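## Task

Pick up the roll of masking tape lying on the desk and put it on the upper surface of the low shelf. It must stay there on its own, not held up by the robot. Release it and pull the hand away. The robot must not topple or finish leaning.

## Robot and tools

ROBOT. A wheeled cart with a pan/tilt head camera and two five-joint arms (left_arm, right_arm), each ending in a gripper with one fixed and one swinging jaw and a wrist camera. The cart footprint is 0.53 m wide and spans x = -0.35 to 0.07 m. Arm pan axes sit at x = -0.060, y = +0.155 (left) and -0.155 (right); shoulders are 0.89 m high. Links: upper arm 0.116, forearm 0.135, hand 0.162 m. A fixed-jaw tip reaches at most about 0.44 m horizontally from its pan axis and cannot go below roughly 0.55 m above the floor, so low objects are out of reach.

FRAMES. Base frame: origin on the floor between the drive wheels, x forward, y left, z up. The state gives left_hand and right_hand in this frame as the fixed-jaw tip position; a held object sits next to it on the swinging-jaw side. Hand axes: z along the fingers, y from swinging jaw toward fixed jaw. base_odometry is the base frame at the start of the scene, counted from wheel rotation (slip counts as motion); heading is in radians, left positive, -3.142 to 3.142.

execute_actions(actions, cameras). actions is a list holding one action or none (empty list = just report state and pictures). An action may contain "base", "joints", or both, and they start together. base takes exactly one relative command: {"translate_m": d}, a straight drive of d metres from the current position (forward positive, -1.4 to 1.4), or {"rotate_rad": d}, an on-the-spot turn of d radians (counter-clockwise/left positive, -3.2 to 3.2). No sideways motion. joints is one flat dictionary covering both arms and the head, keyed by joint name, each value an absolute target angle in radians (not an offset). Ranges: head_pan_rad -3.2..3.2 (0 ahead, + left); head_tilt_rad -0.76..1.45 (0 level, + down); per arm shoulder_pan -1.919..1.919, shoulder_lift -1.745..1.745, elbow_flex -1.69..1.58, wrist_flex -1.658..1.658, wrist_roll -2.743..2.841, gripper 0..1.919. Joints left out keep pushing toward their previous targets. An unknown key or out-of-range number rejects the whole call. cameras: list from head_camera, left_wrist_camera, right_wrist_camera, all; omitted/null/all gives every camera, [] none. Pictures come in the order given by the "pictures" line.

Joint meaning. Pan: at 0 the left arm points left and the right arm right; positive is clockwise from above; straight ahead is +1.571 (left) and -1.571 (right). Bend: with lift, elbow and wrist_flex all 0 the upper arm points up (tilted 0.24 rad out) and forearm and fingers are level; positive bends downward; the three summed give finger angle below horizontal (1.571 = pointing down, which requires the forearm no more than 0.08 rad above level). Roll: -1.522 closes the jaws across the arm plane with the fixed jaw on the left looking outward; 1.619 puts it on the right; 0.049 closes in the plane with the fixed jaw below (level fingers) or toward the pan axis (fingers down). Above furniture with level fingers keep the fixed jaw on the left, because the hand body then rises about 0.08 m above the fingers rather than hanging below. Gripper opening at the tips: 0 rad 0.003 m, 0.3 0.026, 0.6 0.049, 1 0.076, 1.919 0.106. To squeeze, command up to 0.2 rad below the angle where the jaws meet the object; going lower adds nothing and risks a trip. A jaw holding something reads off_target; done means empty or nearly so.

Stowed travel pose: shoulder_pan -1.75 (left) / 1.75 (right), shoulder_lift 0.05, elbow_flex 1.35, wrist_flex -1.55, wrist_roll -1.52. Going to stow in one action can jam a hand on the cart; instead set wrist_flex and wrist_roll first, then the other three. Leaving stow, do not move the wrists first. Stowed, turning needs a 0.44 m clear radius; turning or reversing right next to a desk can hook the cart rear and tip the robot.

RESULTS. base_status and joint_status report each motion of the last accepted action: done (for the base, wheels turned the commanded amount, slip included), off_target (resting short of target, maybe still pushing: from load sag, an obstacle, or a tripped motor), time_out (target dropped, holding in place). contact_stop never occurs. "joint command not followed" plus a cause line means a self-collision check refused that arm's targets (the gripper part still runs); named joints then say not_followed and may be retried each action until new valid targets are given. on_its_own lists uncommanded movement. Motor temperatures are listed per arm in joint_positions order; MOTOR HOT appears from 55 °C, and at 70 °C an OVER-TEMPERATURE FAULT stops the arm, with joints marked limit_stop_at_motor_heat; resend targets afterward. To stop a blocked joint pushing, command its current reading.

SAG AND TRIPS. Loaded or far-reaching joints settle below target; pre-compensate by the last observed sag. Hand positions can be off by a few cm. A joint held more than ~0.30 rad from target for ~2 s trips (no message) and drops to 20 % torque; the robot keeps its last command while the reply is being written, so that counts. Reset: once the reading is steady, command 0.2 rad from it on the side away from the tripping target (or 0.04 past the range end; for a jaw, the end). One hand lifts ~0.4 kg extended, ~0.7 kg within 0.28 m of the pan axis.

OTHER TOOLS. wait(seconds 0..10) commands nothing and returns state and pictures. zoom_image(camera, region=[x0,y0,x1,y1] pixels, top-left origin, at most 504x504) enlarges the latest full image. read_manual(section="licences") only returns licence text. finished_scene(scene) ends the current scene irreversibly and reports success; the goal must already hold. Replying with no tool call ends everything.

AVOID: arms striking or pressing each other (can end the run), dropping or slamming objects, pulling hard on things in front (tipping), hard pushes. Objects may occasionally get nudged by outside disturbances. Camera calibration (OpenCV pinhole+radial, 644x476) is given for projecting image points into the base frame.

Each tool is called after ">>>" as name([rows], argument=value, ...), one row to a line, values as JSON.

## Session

>>> execute_actions([
  {"joints":{"head_tilt_rad":0.5}},
])

Scene clock: 1.10 s.
Motor temperatures (°C, as the motors report them): left_arm=[26 30 27 28 25] | right_arm=[27 29 27 26 28]
base_odometry: x=+0.000 y=+0.000 heading=+0.000 (m, m, rad; odometry frame)
base_status: not commanded
joint_positions: head_pan_rad=+0.027 head_tilt_rad=+0.494 left_arm_shoulder_pan_rad=-1.759 left_arm_shoulder_lift_rad=+0.051 left_arm_elbow_flex_rad=+1.334 left_arm_wrist_flex_rad=-1.595 left_arm_wrist_roll_rad=-1.496 left_arm_gripper_rad=+1.920 right_arm_shoulder_pan_rad=+1.758 right_arm_shoulder_lift_rad=+0.081 right_arm_elbow_flex_rad=+1.372 right_arm_wrist_flex_rad=-1.580 right_arm_wrist_roll_rad=-1.497 right_arm_gripper_rad=+1.920
joint_status: all done
left_hand: x=-0.3053 y=+0.1005 z=+0.9065 quat_wxyz=(-0.063, -0.625, -0.067, +0.775) (m; base frame)
right_hand: x=-0.3049 y=-0.1166 z=+0.8905 quat_wxyz=(-0.079, +0.659, -0.053, -0.746) (m; base frame)
pictures: head_camera, left_wrist_camera, right_wrist_camera
camera_calibration (this result's frames):
head_camera: T_world_to_cam=[[0.0844781, -0.996407, -0.00611725, 0.0121823], [-0.45335, -0.0329678, -0.890723, 1.05481], [0.88732, 0.0780198, -0.454506, 0.551613], [0, 0, 0, 1]] pos_world=[-0.0122902, 0.00387643, 1.19033]
left_wrist_camera: T_world_to_cam=[[-0.225067, 0.972379, -0.061834, -0.105942], [0.337595, 0.0182942, -0.941114, 0.974892], [-0.913988, -0.232689, -0.332388, 0.111321], [0, 0, 0, 1]] pos_world=[-0.251217, 0.111085, 0.947935]
right_wrist_camera: T_world_to_cam=[[0.289892, 0.956797, 0.0224303, 0.173545], [0.455509, -0.117323, -0.882466, 0.92837], [-0.841709, 0.266037, -0.469841, 0.263929], [0, 0, 0, 1]] pos_world=[-0.251039, -0.127343, 0.939367]
Images, in order (width x height): head_camera 644x476, left_wrist_camera 644x476, right_wrist_camera 644x476.

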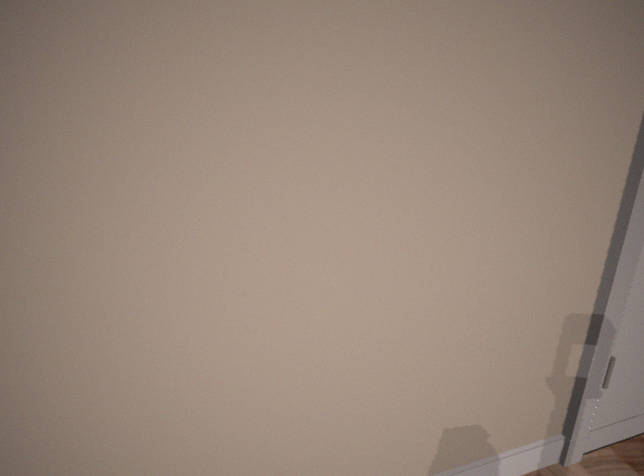

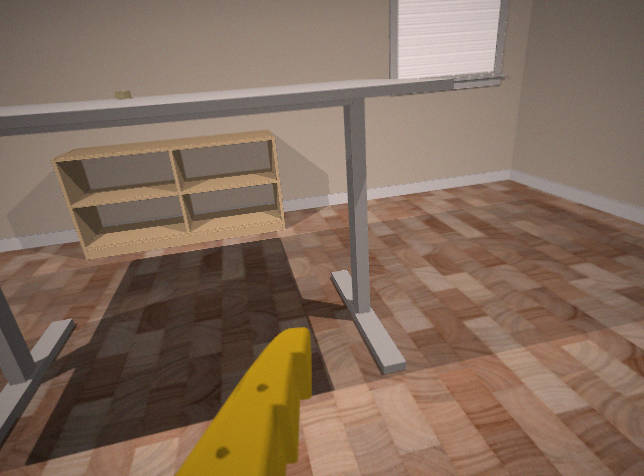

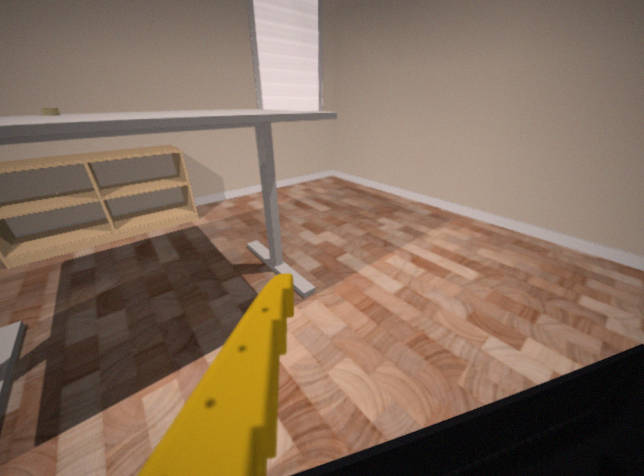

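Same layout.

>>> execute_actions([
  {"base":{"rotate_rad":2.6},"joints":{"head_pan_rad":0.85}},
], cameras=["head_camera"])

Scene clock: 6.03 s.
Motor temperatures (°C, as the motors report them): left_arm=[26 30 27 28 25] | right_arm=[27 29 27 26 28]
base_odometry: x=-0.001 y=+0.000 heading=+2.599 (m, m, rad; odometry frame)
base_status: done
joint_positions: head_pan_rad=+0.840 head_tilt_rad=+0.494 left_arm_shoulder_pan_rad=-1.759 left_arm_shoulder_lift_rad=+0.051 left_arm_elbow_flex_rad=+1.334 left_arm_wrist_flex_rad=-1.595 left_arm_wrist_roll_rad=-1.496 left_arm_gripper_rad=+1.920 right_arm_shoulder_pan_rad=+1.758 right_arm_shoulder_lift_rad=+0.081 right_arm_elbow_flex_rad=+1.372 right_arm_wrist_flex_rad=-1.580 right_arm_wrist_roll_rad=-1.497 right_arm_gripper_rad=+1.920
joint_status: all done
left_hand: x=-0.3053 y=+0.1005 z=+0.9065 quat_wxyz=(-0.063, -0.625, -0.067, +0.775) (m; base frame)
right_hand: x=-0.3049 y=-0.1166 z=+0.8905 quat_wxyz=(-0.079, +0.659, -0.053, -0.746) (m; base frame)
pictures: head_camera
camera_calibration (this result's frames):
head_camera: T_world_to_cam=[[0.781835, -0.623455, -0.00612222, 0.0449638], [-0.287686, -0.352022, -0.890683, 1.06255], [0.553146, 0.698129, -0.454583, 0.535996], [0, 0, 0, 1]] pos_world=[-0.0259579, 0.0278794, 1.19032]
Images, in order (width x height): head_camera 644x476.

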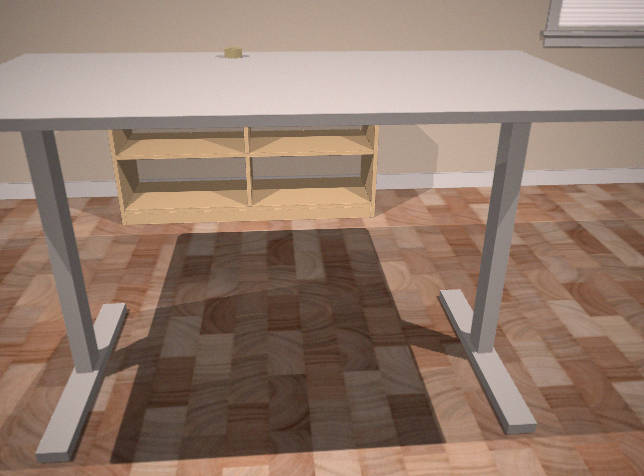

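>>> execute_actions([
  {"base":{"translate_m":1.4},"joints":{"left_arm_shoulder_pan_rad":1.5,"left_arm_shoulder_lift_rad":-0.3,"left_arm_elbow_flex_rad":0.8}},
], cameras=[])

>>> execute_actions([
  {"base":{"rotate_rad":0.8},"joints":{"head_pan_rad":0.3,"head_tilt_rad":0.6,"left_arm_shoulder_lift_rad":-0.1,"left_arm_elbow_flex_rad":-0.7,"left_arm_wrist_flex_rad":1.5,"left_arm_wrist_roll_rad":-1.52,"left_arm_gripper_rad":0.9}},
], cameras=["head_camera"])

>>> execute_actions([
  {"base":{"translate_m":1.4},"joints":{"head_pan_rad":1.7}},
], cameras=["head_camera"])

Scene clock: 18.63 s.
Motor temperatures (°C, as the motors report them): left_arm=[26 30 27 28 25] | right_arm=[27 29 27 26 28]
base_odometry: x=-1.200 y=+0.722 heading=+2.597 (m, m, rad; odometry frame)
base_status: done
joint_positions: head_pan_rad=+0.840 head_tilt_rad=+0.494 left_arm_shoulder_pan_rad=+1.493 left_arm_shoulder_lift_rad=-0.268 left_arm_elbow_flex_rad=+0.832 left_arm_wrist_flex_rad=-1.595 left_arm_wrist_roll_rad=-1.496 left_arm_gripper_rad=+1.920 right_arm_shoulder_pan_rad=+1.758 right_arm_shoulder_lift_rad=+0.081 right_arm_elbow_flex_rad=+1.372 right_arm_wrist_flex_rad=-1.580 right_arm_wrist_roll_rad=-1.497 right_arm_gripper_rad=+1.920
joint_status: all done
left_hand: x=+0.1659 y=+0.1803 z=+1.0797 quat_wxyz=(+0.963, -0.014, +0.266, +0.025) (m; base frame)
right_hand: x=-0.3049 y=-0.1166 z=+0.8905 quat_wxyz=(-0.079, +0.659, -0.053, -0.746) (m; base frame)
pictures: none
No camera images: the call's "cameras" was empty. Leave "cameras" out to get every camera's image.

Scene clock: 21.40 s.
Motor temperatures (°C, as the motors report them): left_arm=[26 30 27 28 25] | right_arm=[27 29 27 26 28]
base_odometry: x=-1.200 y=+0.722 heading=-2.888 (m, m, rad; odometry frame)
base_status: done
joint_positions: head_pan_rad=+0.310 head_tilt_rad=+0.594 left_arm_shoulder_pan_rad=+1.495 left_arm_shoulder_lift_rad=-0.092 left_arm_elbow_flex_rad=-0.669 left_arm_wrist_flex_rad=+1.498 left_arm_wrist_roll_rad=-1.511 left_arm_gripper_rad=+0.910 right_arm_shoulder_pan_rad=+1.758 right_arm_shoulder_lift_rad=+0.081 right_arm_elbow_flex_rad=+1.372 right_arm_wrist_flex_rad=-1.580 right_arm_wrist_roll_rad=-1.497 right_arm_gripper_rad=+1.920
joint_status: all done
left_hand: x=+0.1994 y=+0.1825 z=+0.9975 quat_wxyz=(+0.405, -0.040, +0.913, +0.013) (m; base frame)
right_hand: x=-0.3049 y=-0.1166 z=+0.8905 quat_wxyz=(-0.079, +0.659, -0.053, -0.746) (m; base frame)
pictures: head_camera
camera_calibration (this result's frames):
head_camera: T_world_to_cam=[[0.358478, -0.933463, -0.0118545, 0.0316639], [-0.508948, -0.184775, -0.840732, 0.994654], [0.782601, 0.307417, -0.541322, 0.646617], [0, 0, 0, 1]] pos_world=[-0.0111666, 0.0145628, 1.18664]
Images, in order (width x height): head_camera 644x476.

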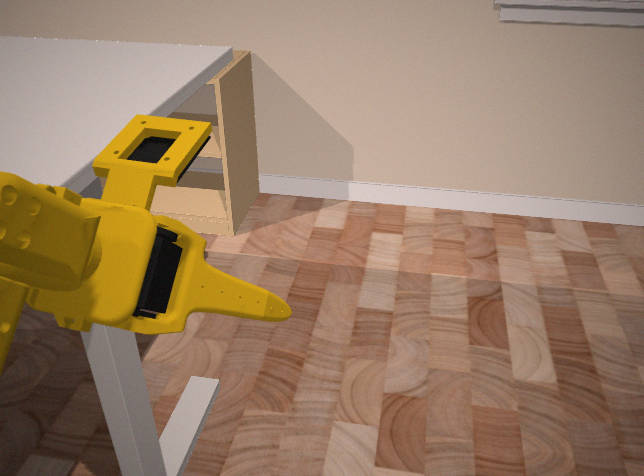

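Scene clock: 29.23 s.
Motor temperatures (°C, as the motors report them): left_arm=[26 30 27 28 25] | right_arm=[27 29 27 26 28]
base_odometry: x=-2.554 y=+0.369 heading=-2.889 (m, m, rad; odometry frame)
base_status: done
joint_positions: head_pan_rad=+1.690 head_tilt_rad=+0.594 left_arm_shoulder_pan_rad=+1.495 left_arm_shoulder_lift_rad=-0.092 left_arm_elbow_flex_rad=-0.671 left_arm_wrist_flex_rad=+1.498 left_arm_wrist_roll_rad=-1.511 left_arm_gripper_rad=+0.910 right_arm_shoulder_pan_rad=+1.758 right_arm_shoulder_lift_rad=+0.081 right_arm_elbow_flex_rad=+1.372 right_arm_wrist_flex_rad=-1.580 right_arm_wrist_roll_rad=-1.497 right_arm_gripper_rad=+1.920
joint_status: all done
left_hand: x=+0.1994 y=+0.1825 z=+0.9978 quat_wxyz=(+0.406, -0.040, +0.913, +0.013) (m; base frame)
right_hand: x=-0.3049 y=-0.1166 z=+0.8905 quat_wxyz=(-0.079, +0.659, -0.053, -0.746) (m; base frame)
pictures: head_camera
camera_calibration (this result's frames):
head_camera: T_world_to_cam=[[0.984485, 0.175067, -0.011857, 0.0610891], [0.0849726, -0.53478, -0.840708, 1.02254], [-0.153521, 0.826657, -0.541359, 0.602662], [0, 0, 0, 1]] pos_world=[-0.0545078, 0.0379455, 1.18664]
Images, in order (width x height): head_camera 644x476.

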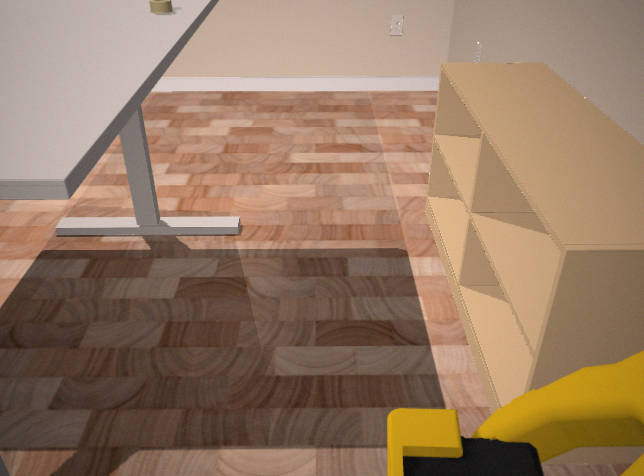

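>>> execute_actions([
  {"base":{"rotate_rad":1.75},"joints":{"head_pan_rad":-0.05}},
], cameras=["head_camera"])

>>> execute_actions([
  {"base":{"translate_m":1.4},"joints":{"head_pan_rad":1.1}},
], cameras=["head_camera"])

Scene clock: 34.70 s.
Motor temperatures (°C, as the motors report them): left_arm=[26 30 27 28 25] | right_arm=[27 29 27 26 28]
base_odometry: x=-2.554 y=+0.369 heading=-1.140 (m, m, rad; odometry frame)
base_status: done
joint_positions: head_pan_rad=-0.040 head_tilt_rad=+0.594 left_arm_shoulder_pan_rad=+1.495 left_arm_shoulder_lift_rad=-0.092 left_arm_elbow_flex_rad=-0.671 left_arm_wrist_flex_rad=+1.498 left_arm_wrist_roll_rad=-1.511 left_arm_gripper_rad=+0.910 right_arm_shoulder_pan_rad=+1.758 right_arm_shoulder_lift_rad=+0.081 right_arm_elbow_flex_rad=+1.372 right_arm_wrist_flex_rad=-1.580 right_arm_wrist_roll_rad=-1.497 right_arm_gripper_rad=+1.920
joint_status: all done
left_hand: x=+0.1994 y=+0.1825 z=+0.9978 quat_wxyz=(+0.406, -0.040, +0.913, +0.013) (m; base frame)
right_hand: x=-0.3049 y=-0.1166 z=+0.8905 quat_wxyz=(-0.079, +0.659, -0.053, -0.746) (m; base frame)
pictures: head_camera
camera_calibration (this result's frames):
head_camera: T_world_to_cam=[[0.0166564, -0.999791, -0.0118591, 0.0156036], [-0.54152, 0.000950278, -0.840688, 0.993072], [0.840523, 0.0204247, -0.541391, 0.649418], [0, 0, 0, 1]] pos_world=[-0.00834263, 0.0013924, 1.18664]
Images, in order (width x height): head_camera 644x476.

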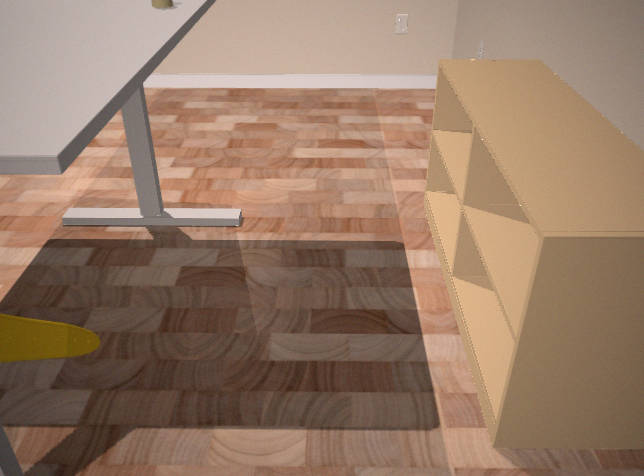

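Scene clock: 42.53 s.
Motor temperatures (°C, as the motors report them): left_arm=[26 30 27 28 25] | right_arm=[27 29 27 26 28]
base_odometry: x=-1.968 y=-0.903 heading=-1.142 (m, m, rad; odometry frame)
base_status: done
joint_positions: head_pan_rad=+1.090 head_tilt_rad=+0.594 left_arm_shoulder_pan_rad=+1.495 left_arm_shoulder_lift_rad=-0.092 left_arm_elbow_flex_rad=-0.671 left_arm_wrist_flex_rad=+1.498 left_arm_wrist_roll_rad=-1.511 left_arm_gripper_rad=+0.910 right_arm_shoulder_pan_rad=+1.758 right_arm_shoulder_lift_rad=+0.081 right_arm_elbow_flex_rad=+1.372 right_arm_wrist_flex_rad=-1.580 right_arm_wrist_roll_rad=-1.497 right_arm_gripper_rad=+1.920
joint_status: all done
left_hand: x=+0.1994 y=+0.1825 z=+0.9978 quat_wxyz=(+0.406, -0.040, +0.913, +0.013) (m; base frame)
right_hand: x=-0.3049 y=-0.1166 z=+0.8905 quat_wxyz=(-0.079, +0.659, -0.053, -0.746) (m; base frame)
pictures: head_camera
camera_calibration (this result's frames):
head_camera: T_world_to_cam=[[0.911376, -0.411404, -0.01186, 0.0576563], [-0.231855, -0.489388, -0.84068, 1.00762], [0.340055, 0.768925, -0.541403, 0.62591], [0, 0, 0, 1]] pos_world=[-0.0317695, 0.0355584, 1.18664]
Images, in order (width x height): head_camera 644x476.

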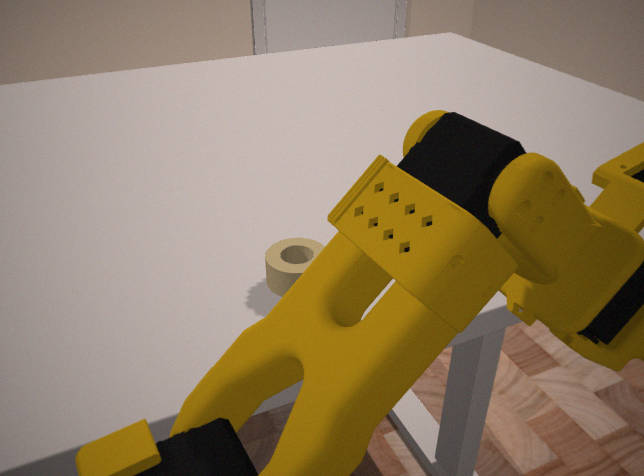

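>>> execute_actions([
  {"base":{"translate_m":0.04},"joints":{"left_arm_shoulder_pan_rad":0.37,"left_arm_gripper_rad":1.2}},
], cameras=["head_camera","left_wrist_camera"])

Scene clock: 45.43 s.
Motor temperatures (°C, as the motors report them): left_arm=[26 30 27 28 25] | right_arm=[27 29 27 26 28]
base_odometry: x=-1.951 y=-0.940 heading=-1.142 (m, m, rad; odometry frame)
base_status: done
joint_positions: head_pan_rad=+1.090 head_tilt_rad=+0.594 left_arm_shoulder_pan_rad=+0.377 left_arm_shoulder_lift_rad=-0.092 left_arm_elbow_flex_rad=-0.671 left_arm_wrist_flex_rad=+1.498 left_arm_wrist_roll_rad=-1.511 left_arm_gripper_rad=+1.190 right_arm_shoulder_pan_rad=+1.758 right_arm_shoulder_lift_rad=+0.081 right_arm_elbow_flex_rad=+1.372 right_arm_wrist_flex_rad=-1.580 right_arm_wrist_roll_rad=-1.497 right_arm_gripper_rad=+1.920
joint_status: all done
left_hand: x=+0.0287 y=+0.4003 z=+0.9978 quat_wxyz=(+0.337, -0.518, +0.753, +0.226) (m; base frame)
right_hand: x=-0.3049 y=-0.1166 z=+0.8905 quat_wxyz=(-0.079, +0.659, -0.053, -0.746) (m; base frame)
pictures: head_camera, left_wrist_camera
camera_calibration (this result's frames):
head_camera: T_world_to_cam=[[0.911453, -0.411233, -0.0118622, 0.0576625], [-0.231778, -0.489461, -0.840658, 1.0076], [0.3399, 0.76897, -0.541436, 0.625941], [0, 0, 0, 1]] pos_world=[-0.0317756, 0.0355626, 1.18664]
left_wrist_camera: T_world_to_cam=[[0.91265, -0.400941, -0.0794773, 0.21805], [-0.406498, -0.86996, -0.279158, 0.659028], [0.0427839, 0.287081, -0.956951, 0.904415], [0, 0, 0, 1]] pos_world=[0.0301955, 0.401114, 1.06678]
Images, in order (width x height): head_camera 644x476, left_wrist_camera 644x476.

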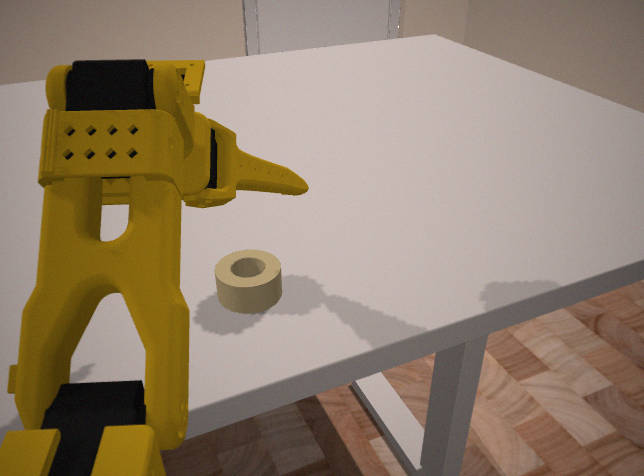

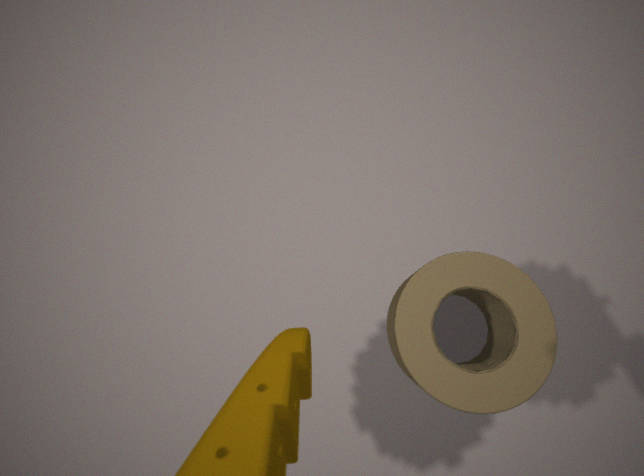

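>>> execute_actions([
  {"joints":{"left_arm_shoulder_pan_rad":0.42,"left_arm_shoulder_lift_rad":0.04,"left_arm_elbow_flex_rad":-0.42,"left_arm_wrist_flex_rad":1.345}},
], cameras=["head_camera","left_wrist_camera"])

Scene clock: 48.43 s.
Motor temperatures (°C, as the motors report them): left_arm=[26 30 27 28 25] | right_arm=[27 29 27 26 28]
base_odometry: x=-1.951 y=-0.940 heading=-1.142 (m, m, rad; odometry frame)
base_status: not commanded
joint_positions: head_pan_rad=+1.090 head_tilt_rad=+0.594 left_arm_shoulder_pan_rad=+0.413 left_arm_shoulder_lift_rad=+0.048 left_arm_elbow_flex_rad=-0.416 left_arm_wrist_flex_rad=+1.358 left_arm_wrist_roll_rad=-1.511 left_arm_gripper_rad=+1.190 right_arm_shoulder_pan_rad=+1.758 right_arm_shoulder_lift_rad=+0.081 right_arm_elbow_flex_rad=+1.372 right_arm_wrist_flex_rad=-1.580 right_arm_wrist_roll_rad=-1.497 right_arm_gripper_rad=+1.920
joint_status: all done
left_hand: x=+0.0436 y=+0.4105 z=+0.9243 quat_wxyz=(+0.241, -0.528, +0.799, +0.155) (m; base frame)
right_hand: x=-0.3049 y=-0.1166 z=+0.8905 quat_wxyz=(-0.079, +0.659, -0.053, -0.746) (m; base frame)
pictures: head_camera, left_wrist_camera
camera_calibration (this result's frames):
head_camera: T_world_to_cam=[[0.911453, -0.411233, -0.0118622, 0.0576625], [-0.231778, -0.489461, -0.840658, 1.0076], [0.3399, 0.76897, -0.541436, 0.625941], [0, 0, 0, 1]] pos_world=[-0.0317756, 0.0355626, 1.18664]
left_wrist_camera: T_world_to_cam=[[0.889716, -0.451495, -0.0675188, 0.213351], [-0.454073, -0.890502, -0.0287165, 0.43243], [-0.0471603, 0.056208, -0.997305, 0.966476], [0, 0, 0, 1]] pos_world=[0.0521121, 0.427083, 0.990694]
Images, in order (width x height): head_camera 644x476, left_wrist_camera 644x476.

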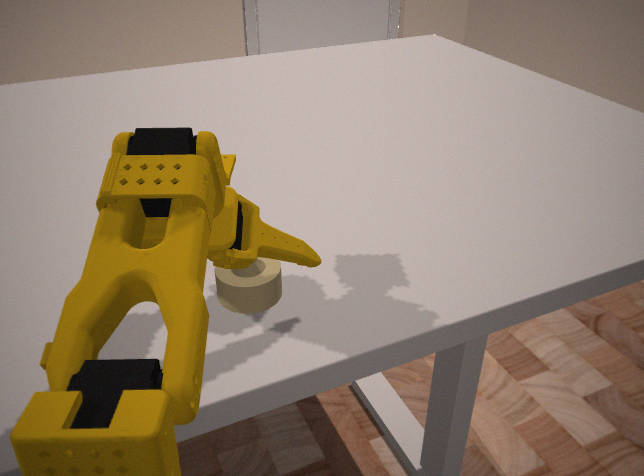

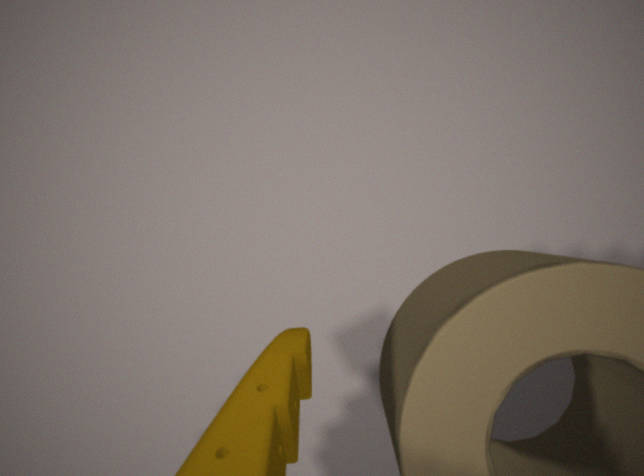

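>>> execute_actions([
  {"joints":{"left_arm_shoulder_pan_rad":0.465,"left_arm_wrist_flex_rad":1.40}},
], cameras=[])

>>> execute_actions([
  {"joints":{"left_arm_gripper_rad":0.45}},
], cameras=["head_camera","left_wrist_camera"])

>>> execute_actions([
  {"joints":{"left_arm_elbow_flex_rad":-0.75}},
], cameras=["head_camera","left_wrist_camera"])

Scene clock: 52.23 s.
Motor temperatures (°C, as the motors report them): left_arm=[26 30 27 28 25] | right_arm=[27 29 27 26 28]
base_odometry: x=-1.951 y=-0.940 heading=-1.142 (m, m, rad; odometry frame)
base_status: not commanded
joint_positions: head_pan_rad=+1.090 head_tilt_rad=+0.594 left_arm_shoulder_pan_rad=+0.458 left_arm_shoulder_lift_rad=+0.048 left_arm_elbow_flex_rad=-0.416 left_arm_wrist_flex_rad=+1.396 left_arm_wrist_roll_rad=-1.511 left_arm_gripper_rad=+1.190 right_arm_shoulder_pan_rad=+1.758 right_arm_shoulder_lift_rad=+0.081 right_arm_elbow_flex_rad=+1.372 right_arm_wrist_flex_rad=-1.580 right_arm_wrist_roll_rad=-1.497 right_arm_gripper_rad=+1.920
joint_status: all done
left_hand: x=+0.0526 y=+0.4009 z=+0.9210 quat_wxyz=(+0.229, -0.513, +0.815, +0.140) (m; base frame)
right_hand: x=-0.3049 y=-0.1166 z=+0.8905 quat_wxyz=(-0.079, +0.659, -0.053, -0.746) (m; base frame)
pictures: none
No camera images: the call's "cameras" was empty. Leave "cameras" out to get every camera's image.

Scene clock: 53.13 s.
Motor temperatures (°C, as the motors report them): left_arm=[26 30 27 28 25] | right_arm=[27 29 27 26 28]
base_odometry: x=-1.951 y=-0.940 heading=-1.142 (m, m, rad; odometry frame)
base_status: not commanded
joint_positions: head_pan_rad=+1.090 head_tilt_rad=+0.594 left_arm_shoulder_pan_rad=+0.459 left_arm_shoulder_lift_rad=+0.048 left_arm_elbow_flex_rad=-0.416 left_arm_wrist_flex_rad=+1.396 left_arm_wrist_roll_rad=-1.511 left_arm_gripper_rad=+0.642 right_arm_shoulder_pan_rad=+1.758 right_arm_shoulder_lift_rad=+0.081 right_arm_elbow_flex_rad=+1.372 right_arm_wrist_flex_rad=-1.580 right_arm_wrist_roll_rad=-1.497 right_arm_gripper_rad=+1.920
joint_status: left_arm_gripper_rad off_target (ended at +0.642, target +0.450)
left_hand: x=+0.0530 y=+0.4008 z=+0.9210 quat_wxyz=(+0.229, -0.513, +0.816, +0.140) (m; base frame)
right_hand: x=-0.3049 y=-0.1166 z=+0.8905 quat_wxyz=(-0.079, +0.659, -0.053, -0.746) (m; base frame)
pictures: head_camera, left_wrist_camera
camera_calibration (this result's frames):
head_camera: T_world_to_cam=[[0.911453, -0.411233, -0.0118622, 0.0576625], [-0.231778, -0.489461, -0.840658, 1.0076], [0.3399, 0.76897, -0.541436, 0.625941], [0, 0, 0, 1]] pos_world=[-0.0317756, 0.0355626, 1.18664]
left_wrist_camera: T_world_to_cam=[[0.866874, -0.49423, -0.0653177, 0.216753], [-0.494721, -0.868999, 0.00956401, 0.386204], [-0.0614878, 0.0240232, -0.997819, 0.97833], [0, 0, 0, 1]] pos_world=[0.0633214, 0.419234, 0.98666]
Images, in order (width x height): head_camera 644x476, left_wrist_camera 644x476.

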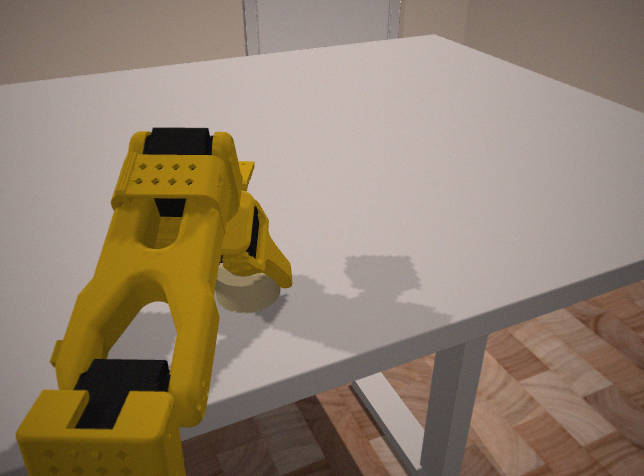

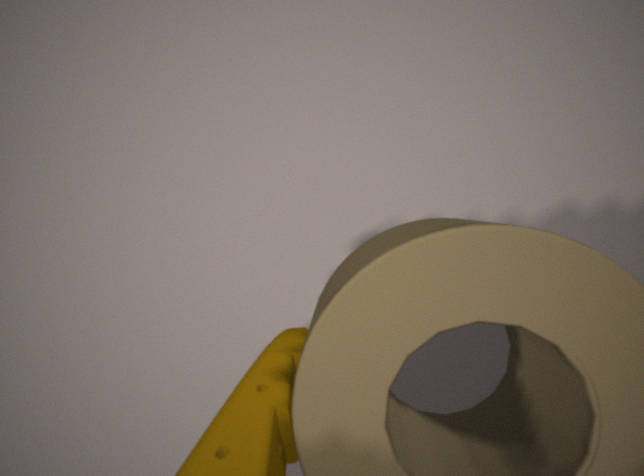

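Scene clock: 54.13 s.
Motor temperatures (°C, as the motors report them): left_arm=[26 30 27 28 25] | right_arm=[27 29 27 26 28]
base_odometry: x=-1.951 y=-0.940 heading=-1.142 (m, m, rad; odometry frame)
base_status: not commanded
joint_positions: head_pan_rad=+1.090 head_tilt_rad=+0.594 left_arm_shoulder_pan_rad=+0.459 left_arm_shoulder_lift_rad=+0.051 left_arm_elbow_flex_rad=-0.714 left_arm_wrist_flex_rad=+1.398 left_arm_wrist_roll_rad=-1.511 left_arm_gripper_rad=+0.642 right_arm_shoulder_pan_rad=+1.758 right_arm_shoulder_lift_rad=+0.081 right_arm_elbow_flex_rad=+1.372 right_arm_wrist_flex_rad=-1.580 right_arm_wrist_roll_rad=-1.497 right_arm_gripper_rad=+1.920
joint_status: all done
left_hand: x=+0.0599 y=+0.4148 z=+0.9843 quat_wxyz=(+0.346, -0.486, +0.774, +0.212) (m; base frame)
right_hand: x=-0.3049 y=-0.1166 z=+0.8905 quat_wxyz=(-0.079, +0.659, -0.053, -0.746) (m; base frame)
pictures: head_camera, left_wrist_camera
camera_calibration (this result's frames):
head_camera: T_world_to_cam=[[0.911453, -0.411233, -0.0118622, 0.0576625], [-0.231778, -0.489461, -0.840658, 1.0076], [0.3399, 0.76897, -0.541436, 0.625941], [0, 0, 0, 1]] pos_world=[-0.0317756, 0.0355626, 1.18664]
left_wrist_camera: T_world_to_cam=[[0.876346, -0.47508, -0.0794773, 0.227236], [-0.477084, -0.833343, -0.279158, 0.669613], [0.0663903, 0.282556, -0.956951, 0.886469], [0, 0, 0, 1]] pos_world=[0.061472, 0.415495, 1.0533]
Images, in order (width x height): head_camera 644x476, left_wrist_camera 644x476.

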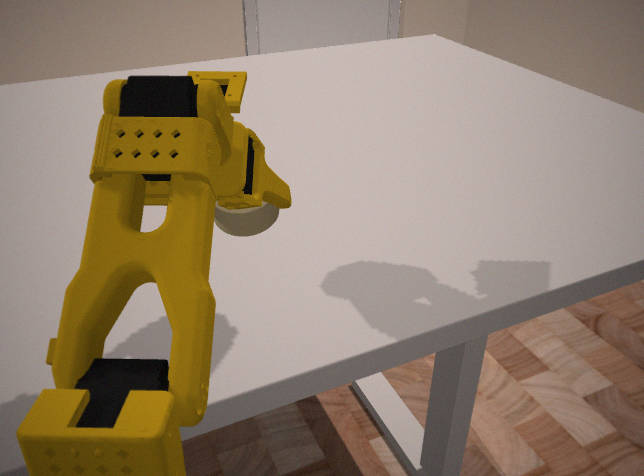

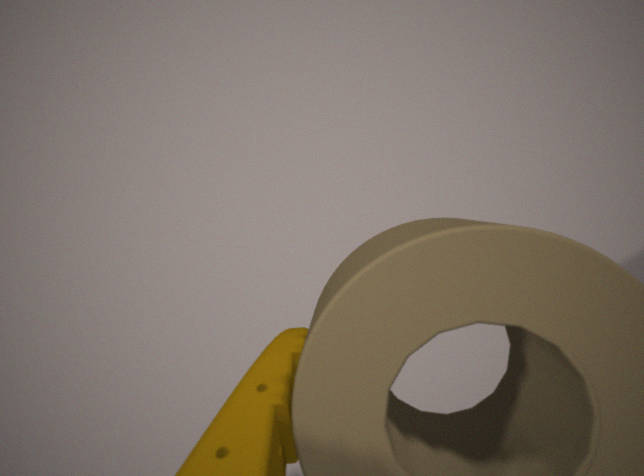

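>>> execute_actions([
  {"base":{"translate_m":-1.07},"joints":{"left_arm_shoulder_pan_rad":1.40,"head_pan_rad":0,"head_tilt_rad":0.9}},
], cameras=[])

>>> execute_actions([
  {"base":{"rotate_rad":-0.9}},
], cameras=[])

>>> execute_actions([
  {"base":{"translate_m":0.37}},
], cameras=["head_camera"])

Scene clock: 62.30 s.
Motor temperatures (°C, as the motors report them): left_arm=[26 30 27 28 25] | right_arm=[27 29 27 26 28]
base_odometry: x=-2.394 y=+0.035 heading=-1.146 (m, m, rad; odometry frame)
base_status: done
joint_positions: head_pan_rad=+0.010 head_tilt_rad=+0.895 left_arm_shoulder_pan_rad=+1.394 left_arm_shoulder_lift_rad=+0.051 left_arm_elbow_flex_rad=-0.715 left_arm_wrist_flex_rad=+1.398 left_arm_wrist_roll_rad=-1.511 left_arm_gripper_rad=+0.642 right_arm_shoulder_pan_rad=+1.758 right_arm_shoulder_lift_rad=+0.081 right_arm_elbow_flex_rad=+1.372 right_arm_wrist_flex_rad=-1.580 right_arm_wrist_roll_rad=-1.497 right_arm_gripper_rad=+1.920
joint_status: all done
left_hand: x=+0.2203 y=+0.2130 z=+0.9847 quat_wxyz=(+0.405, -0.086, +0.910, +0.034) (m; base frame)
right_hand: x=-0.3049 y=-0.1166 z=+0.8905 quat_wxyz=(-0.079, +0.659, -0.053, -0.746) (m; base frame)
pictures: none
No camera images: the call's "cameras" was empty. Leave "cameras" out to get every camera's image.

Scene clock: 64.13 s.
Motor temperatures (°C, as the motors report them): left_arm=[26 30 27 28 25] | right_arm=[27 29 27 26 28]
base_odometry: x=-2.394 y=+0.035 heading=-2.045 (m, m, rad; odometry frame)
base_status: done
joint_positions: head_pan_rad=+0.010 head_tilt_rad=+0.895 left_arm_shoulder_pan_rad=+1.394 left_arm_shoulder_lift_rad=+0.051 left_arm_elbow_flex_rad=-0.715 left_arm_wrist_flex_rad=+1.398 left_arm_wrist_roll_rad=-1.511 left_arm_gripper_rad=+0.642 right_arm_shoulder_pan_rad=+1.758 right_arm_shoulder_lift_rad=+0.081 right_arm_elbow_flex_rad=+1.372 right_arm_wrist_flex_rad=-1.580 right_arm_wrist_roll_rad=-1.497 right_arm_gripper_rad=+1.920
joint_status: not commanded
left_hand: x=+0.2203 y=+0.2130 z=+0.9847 quat_wxyz=(+0.405, -0.086, +0.910, +0.034) (m; base frame)
right_hand: x=-0.3049 y=-0.1166 z=+0.8905 quat_wxyz=(-0.079, +0.659, -0.053, -0.746) (m; base frame)
pictures: none
No camera images: the call's "cameras" was empty. Leave "cameras" out to get every camera's image.

Scene clock: 66.90 s.
Motor temperatures (°C, as the motors report them): left_arm=[26 30 27 28 25] | right_arm=[27 29 27 26 28]
base_odometry: x=-2.564 y=-0.293 heading=-2.047 (m, m, rad; odometry frame)
base_status: done
joint_positions: head_pan_rad=+0.010 head_tilt_rad=+0.895 left_arm_shoulder_pan_rad=+1.394 left_arm_shoulder_lift_rad=+0.051 left_arm_elbow_flex_rad=-0.715 left_arm_wrist_flex_rad=+1.398 left_arm_wrist_roll_rad=-1.511 left_arm_gripper_rad=+0.642 right_arm_shoulder_pan_rad=+1.758 right_arm_shoulder_lift_rad=+0.081 right_arm_elbow_flex_rad=+1.372 right_arm_wrist_flex_rad=-1.580 right_arm_wrist_roll_rad=-1.497 right_arm_gripper_rad=+1.920
joint_status: not commanded
left_hand: x=+0.2203 y=+0.2130 z=+0.9847 quat_wxyz=(+0.405, -0.086, +0.910, +0.034) (m; base frame)
right_hand: x=-0.3049 y=-0.1166 z=+0.8905 quat_wxyz=(-0.079, +0.659, -0.053, -0.746) (m; base frame)
pictures: head_camera
camera_calibration (this result's frames):
head_camera: T_world_to_cam=[[0.0604868, -0.997773, -0.0281152, 0.0363744], [-0.765714, -0.028313, -0.642557, 0.754487], [0.64033, 0.0603945, -0.765722, 0.898214], [0, 0, 0, 1]] pos_world=[0.000367906, 0.003408, 1.17361]
Images, in order (width x height): head_camera 644x476.

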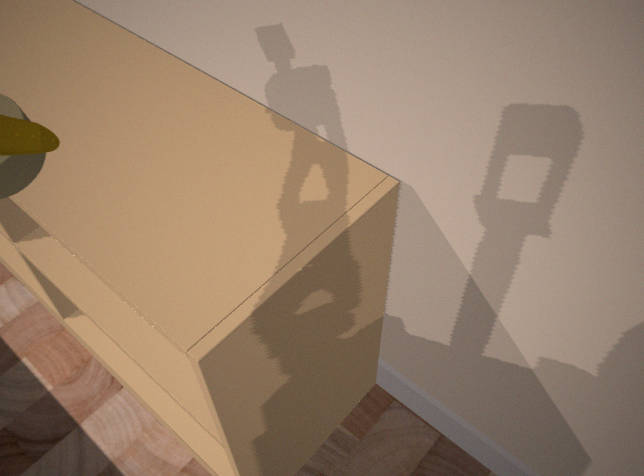

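>>> execute_actions([
  {"base":{"translate_m":0.215},"joints":{"left_arm_shoulder_lift_rad":1.25,"left_arm_elbow_flex_rad":-0.47,"left_arm_wrist_flex_rad":0.2,"head_pan_rad":0.5,"head_tilt_rad":1.1}},
], cameras=[])

>>> execute_actions([
  {"joints":{"left_arm_shoulder_lift_rad":1.41,"left_arm_wrist_flex_rad":0.045}},
], cameras=["head_camera","left_wrist_camera"])

>>> execute_actions([
  {"joints":{"left_arm_shoulder_lift_rad":1.47,"left_arm_wrist_flex_rad":-0.01}},
], cameras=["left_wrist_camera"])

Scene clock: 72.87 s.
Motor temperatures (°C, as the motors report them): left_arm=[26 30 27 28 25] | right_arm=[27 29 27 26 28]
base_odometry: x=-2.663 y=-0.484 heading=-2.048 (m, m, rad; odometry frame)
base_status: done
joint_positions: head_pan_rad=+0.490 head_tilt_rad=+1.095 left_arm_shoulder_pan_rad=+1.394 left_arm_shoulder_lift_rad=+1.270 left_arm_elbow_flex_rad=-0.465 left_arm_wrist_flex_rad=+0.212 left_arm_wrist_roll_rad=-1.511 left_arm_gripper_rad=+0.642 right_arm_shoulder_pan_rad=+1.758 right_arm_shoulder_lift_rad=+0.081 right_arm_elbow_flex_rad=+1.372 right_arm_wrist_flex_rad=-1.580 right_arm_wrist_roll_rad=-1.497 right_arm_gripper_rad=+1.920
joint_status: all done
left_hand: x=+0.2612 y=+0.2204 z=+0.6703 quat_wxyz=(+0.272, -0.090, +0.958, +0.023) (m; base frame)
right_hand: x=-0.3049 y=-0.1166 z=+0.8905 quat_wxyz=(-0.079, +0.659, -0.053, -0.746) (m; base frame)
pictures: none
No camera images: the call's "cameras" was empty. Leave "cameras" out to get every camera's image.

Scene clock: 73.70 s.
Motor temperatures (°C, as the motors report them): left_arm=[26 30 27 28 25] | right_arm=[27 29 27 26 28]
base_odometry: x=-2.663 y=-0.484 heading=-2.048 (m, m, rad; odometry frame)
base_status: not commanded
joint_positions: head_pan_rad=+0.490 head_tilt_rad=+1.095 left_arm_shoulder_pan_rad=+1.394 left_arm_shoulder_lift_rad=+1.428 left_arm_elbow_flex_rad=-0.465 left_arm_wrist_flex_rad=+0.059 left_arm_wrist_roll_rad=-1.511 left_arm_gripper_rad=+0.642 right_arm_shoulder_pan_rad=+1.758 right_arm_shoulder_lift_rad=+0.081 right_arm_elbow_flex_rad=+1.372 right_arm_wrist_flex_rad=-1.580 right_arm_wrist_roll_rad=-1.497 right_arm_gripper_rad=+1.920
joint_status: all done
left_hand: x=+0.2444 y=+0.2174 z=+0.6375 quat_wxyz=(+0.270, -0.090, +0.958, +0.023) (m; base frame)
right_hand: x=-0.3049 y=-0.1166 z=+0.8905 quat_wxyz=(-0.079, +0.659, -0.053, -0.746) (m; base frame)
pictures: head_camera, left_wrist_camera
camera_calibration (this result's frames):
head_camera: T_world_to_cam=[[0.508697, -0.860124, -0.0376168, 0.0683765], [-0.765323, -0.431752, -0.477359, 0.564362], [0.394346, 0.27162, -0.877903, 1.01577], [0, 0, 0, 1]] pos_world=[-0.00343045, 0.0265727, 1.16373]
left_wrist_camera: T_world_to_cam=[[0.118303, -0.990803, -0.0656764, 0.232755], [-0.992914, -0.118783, 0.00343861, 0.286882], [-0.0112082, 0.0648042, -0.997835, 0.69045], [0, 0, 0, 1]] pos_world=[0.265052, 0.219947, 0.703255]
Images, in order (width x height): head_camera 644x476, left_wrist_camera 644x476.

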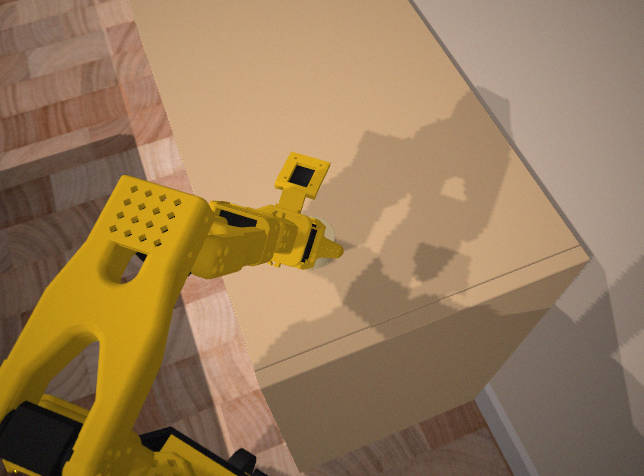

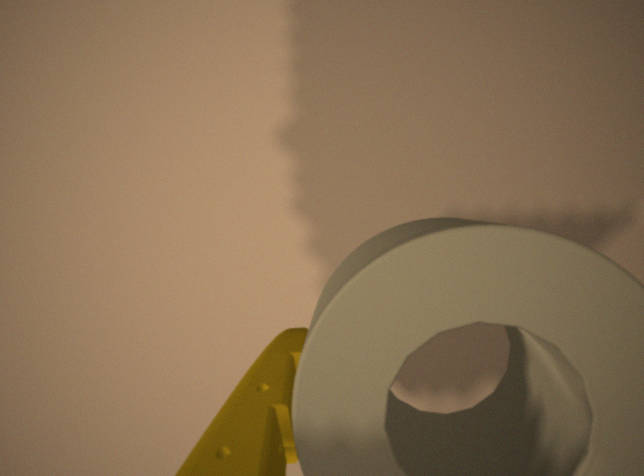

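Scene clock: 74.37 s.
Motor temperatures (°C, as the motors report them): left_arm=[26 30 27 28 25] | right_arm=[27 29 27 26 28]
base_odometry: x=-2.663 y=-0.484 heading=-2.048 (m, m, rad; odometry frame)
base_status: not commanded
joint_positions: head_pan_rad=+0.490 head_tilt_rad=+1.095 left_arm_shoulder_pan_rad=+1.394 left_arm_shoulder_lift_rad=+1.479 left_arm_elbow_flex_rad=-0.465 left_arm_wrist_flex_rad=+0.002 left_arm_wrist_roll_rad=-1.511 left_arm_gripper_rad=+0.642 right_arm_shoulder_pan_rad=+1.758 right_arm_shoulder_lift_rad=+0.081 right_arm_elbow_flex_rad=+1.372 right_arm_wrist_flex_rad=-1.580 right_arm_wrist_roll_rad=-1.497 right_arm_gripper_rad=+1.920
joint_status: all done
left_hand: x=+0.2391 y=+0.2164 z=+0.6282 quat_wxyz=(+0.273, -0.090, +0.957, +0.023) (m; base frame)
right_hand: x=-0.3049 y=-0.1166 z=+0.8905 quat_wxyz=(-0.079, +0.659, -0.053, -0.746) (m; base frame)
pictures: left_wrist_camera
camera_calibration (this result's frames):
left_wrist_camera: T_world_to_cam=[[0.118701, -0.990732, -0.0660327, 0.231941], [-0.992917, -0.118783, -0.00268691, 0.285314], [-0.00518156, 0.0658839, -0.997814, 0.679498], [0, 0, 0, 1]] pos_world=[0.259282, 0.218914, 0.694095]
Images, in order (width x height): left_wrist_camera 644x476.

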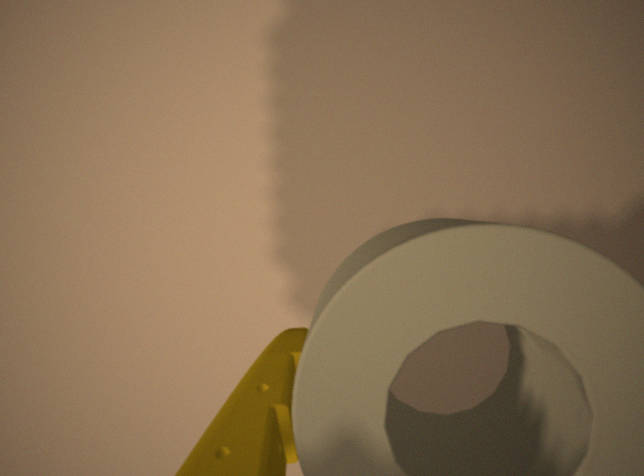

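>>> execute_actions([
  {"joints":{"left_arm_gripper_rad":1.2}},
], cameras=[])

>>> execute_actions([
  {"base":{"translate_m":-0.25},"joints":{"left_arm_shoulder_lift_rad":0.5,"left_arm_elbow_flex_rad":0.2,"left_arm_wrist_flex_rad":0.25,"left_arm_shoulder_pan_rad":1.34,"head_tilt_rad":0.85,"head_pan_rad":0.2}},
], cameras=["head_camera"])

Scene clock: 77.20 s.
Motor temperatures (°C, as the motors report them): left_arm=[26 30 27 28 25] | right_arm=[27 29 27 26 28]
base_odometry: x=-2.663 y=-0.484 heading=-2.048 (m, m, rad; odometry frame)
base_status: not commanded
joint_positions: head_pan_rad=+0.490 head_tilt_rad=+1.095 left_arm_shoulder_pan_rad=+1.394 left_arm_shoulder_lift_rad=+1.483 left_arm_elbow_flex_rad=-0.465 left_arm_wrist_flex_rad=+0.000 left_arm_wrist_roll_rad=-1.511 left_arm_gripper_rad=+1.188 right_arm_shoulder_pan_rad=+1.758 right_arm_shoulder_lift_rad=+0.081 right_arm_elbow_flex_rad=+1.372 right_arm_wrist_flex_rad=-1.580 right_arm_wrist_roll_rad=-1.497 right_arm_gripper_rad=+1.920
joint_status: all done
left_hand: x=+0.2381 y=+0.2162 z=+0.6270 quat_wxyz=(+0.272, -0.090, +0.958, +0.023) (m; base frame)
right_hand: x=-0.3049 y=-0.1166 z=+0.8905 quat_wxyz=(-0.079, +0.659, -0.053, -0.746) (m; base frame)
pictures: none
No camera images: the call's "cameras" was empty. Leave "cameras" out to get every camera's image.

Scene clock: 79.37 s.
Motor temperatures (°C, as the motors report them): left_arm=[26 30 27 28 25] | right_arm=[27 29 27 26 28]
base_odometry: x=-2.548 y=-0.262 heading=-2.047 (m, m, rad; odometry frame)
base_status: done
joint_positions: head_pan_rad=+0.210 head_tilt_rad=+0.865 left_arm_shoulder_pan_rad=+1.348 left_arm_shoulder_lift_rad=+0.551 left_arm_elbow_flex_rad=+0.202 left_arm_wrist_flex_rad=+0.247 left_arm_wrist_roll_rad=-1.511 left_arm_gripper_rad=+1.190 right_arm_shoulder_pan_rad=+1.758 right_arm_shoulder_lift_rad=+0.081 right_arm_elbow_flex_rad=+1.372 right_arm_wrist_flex_rad=-1.580 right_arm_wrist_roll_rad=-1.497 right_arm_gripper_rad=+1.920
joint_status: all done
left_hand: x=+0.2324 y=+0.2293 z=+0.7516 quat_wxyz=(+0.280, -0.112, +0.953, +0.030) (m; base frame)
right_hand: x=-0.3049 y=-0.1166 z=+0.8905 quat_wxyz=(-0.079, +0.659, -0.053, -0.746) (m; base frame)
pictures: head_camera
camera_calibration (this result's frames):
head_camera: T_world_to_cam=[[0.258379, -0.965678, -0.0265665, 0.0438927], [-0.725393, -0.175779, -0.665512, 0.782804], [0.638001, 0.191226, -0.745914, 0.875306], [0, 0, 0, 1]] pos_world=[-0.00194666, 0.0126058, 1.17503]
Images, in order (width x height): head_camera 644x476.

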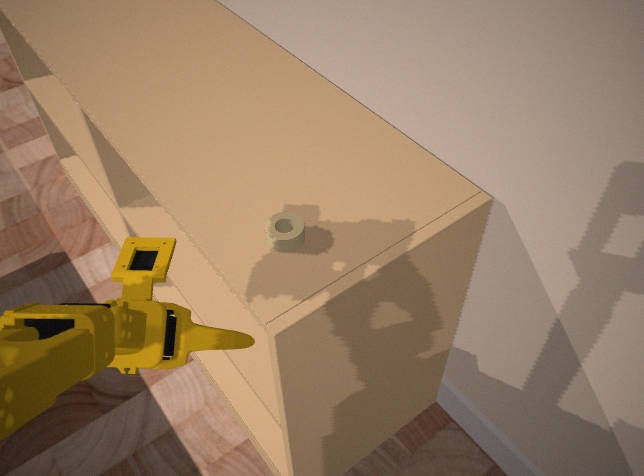

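>>> finished_scene(scene=2)

The scene is finished: the task was done.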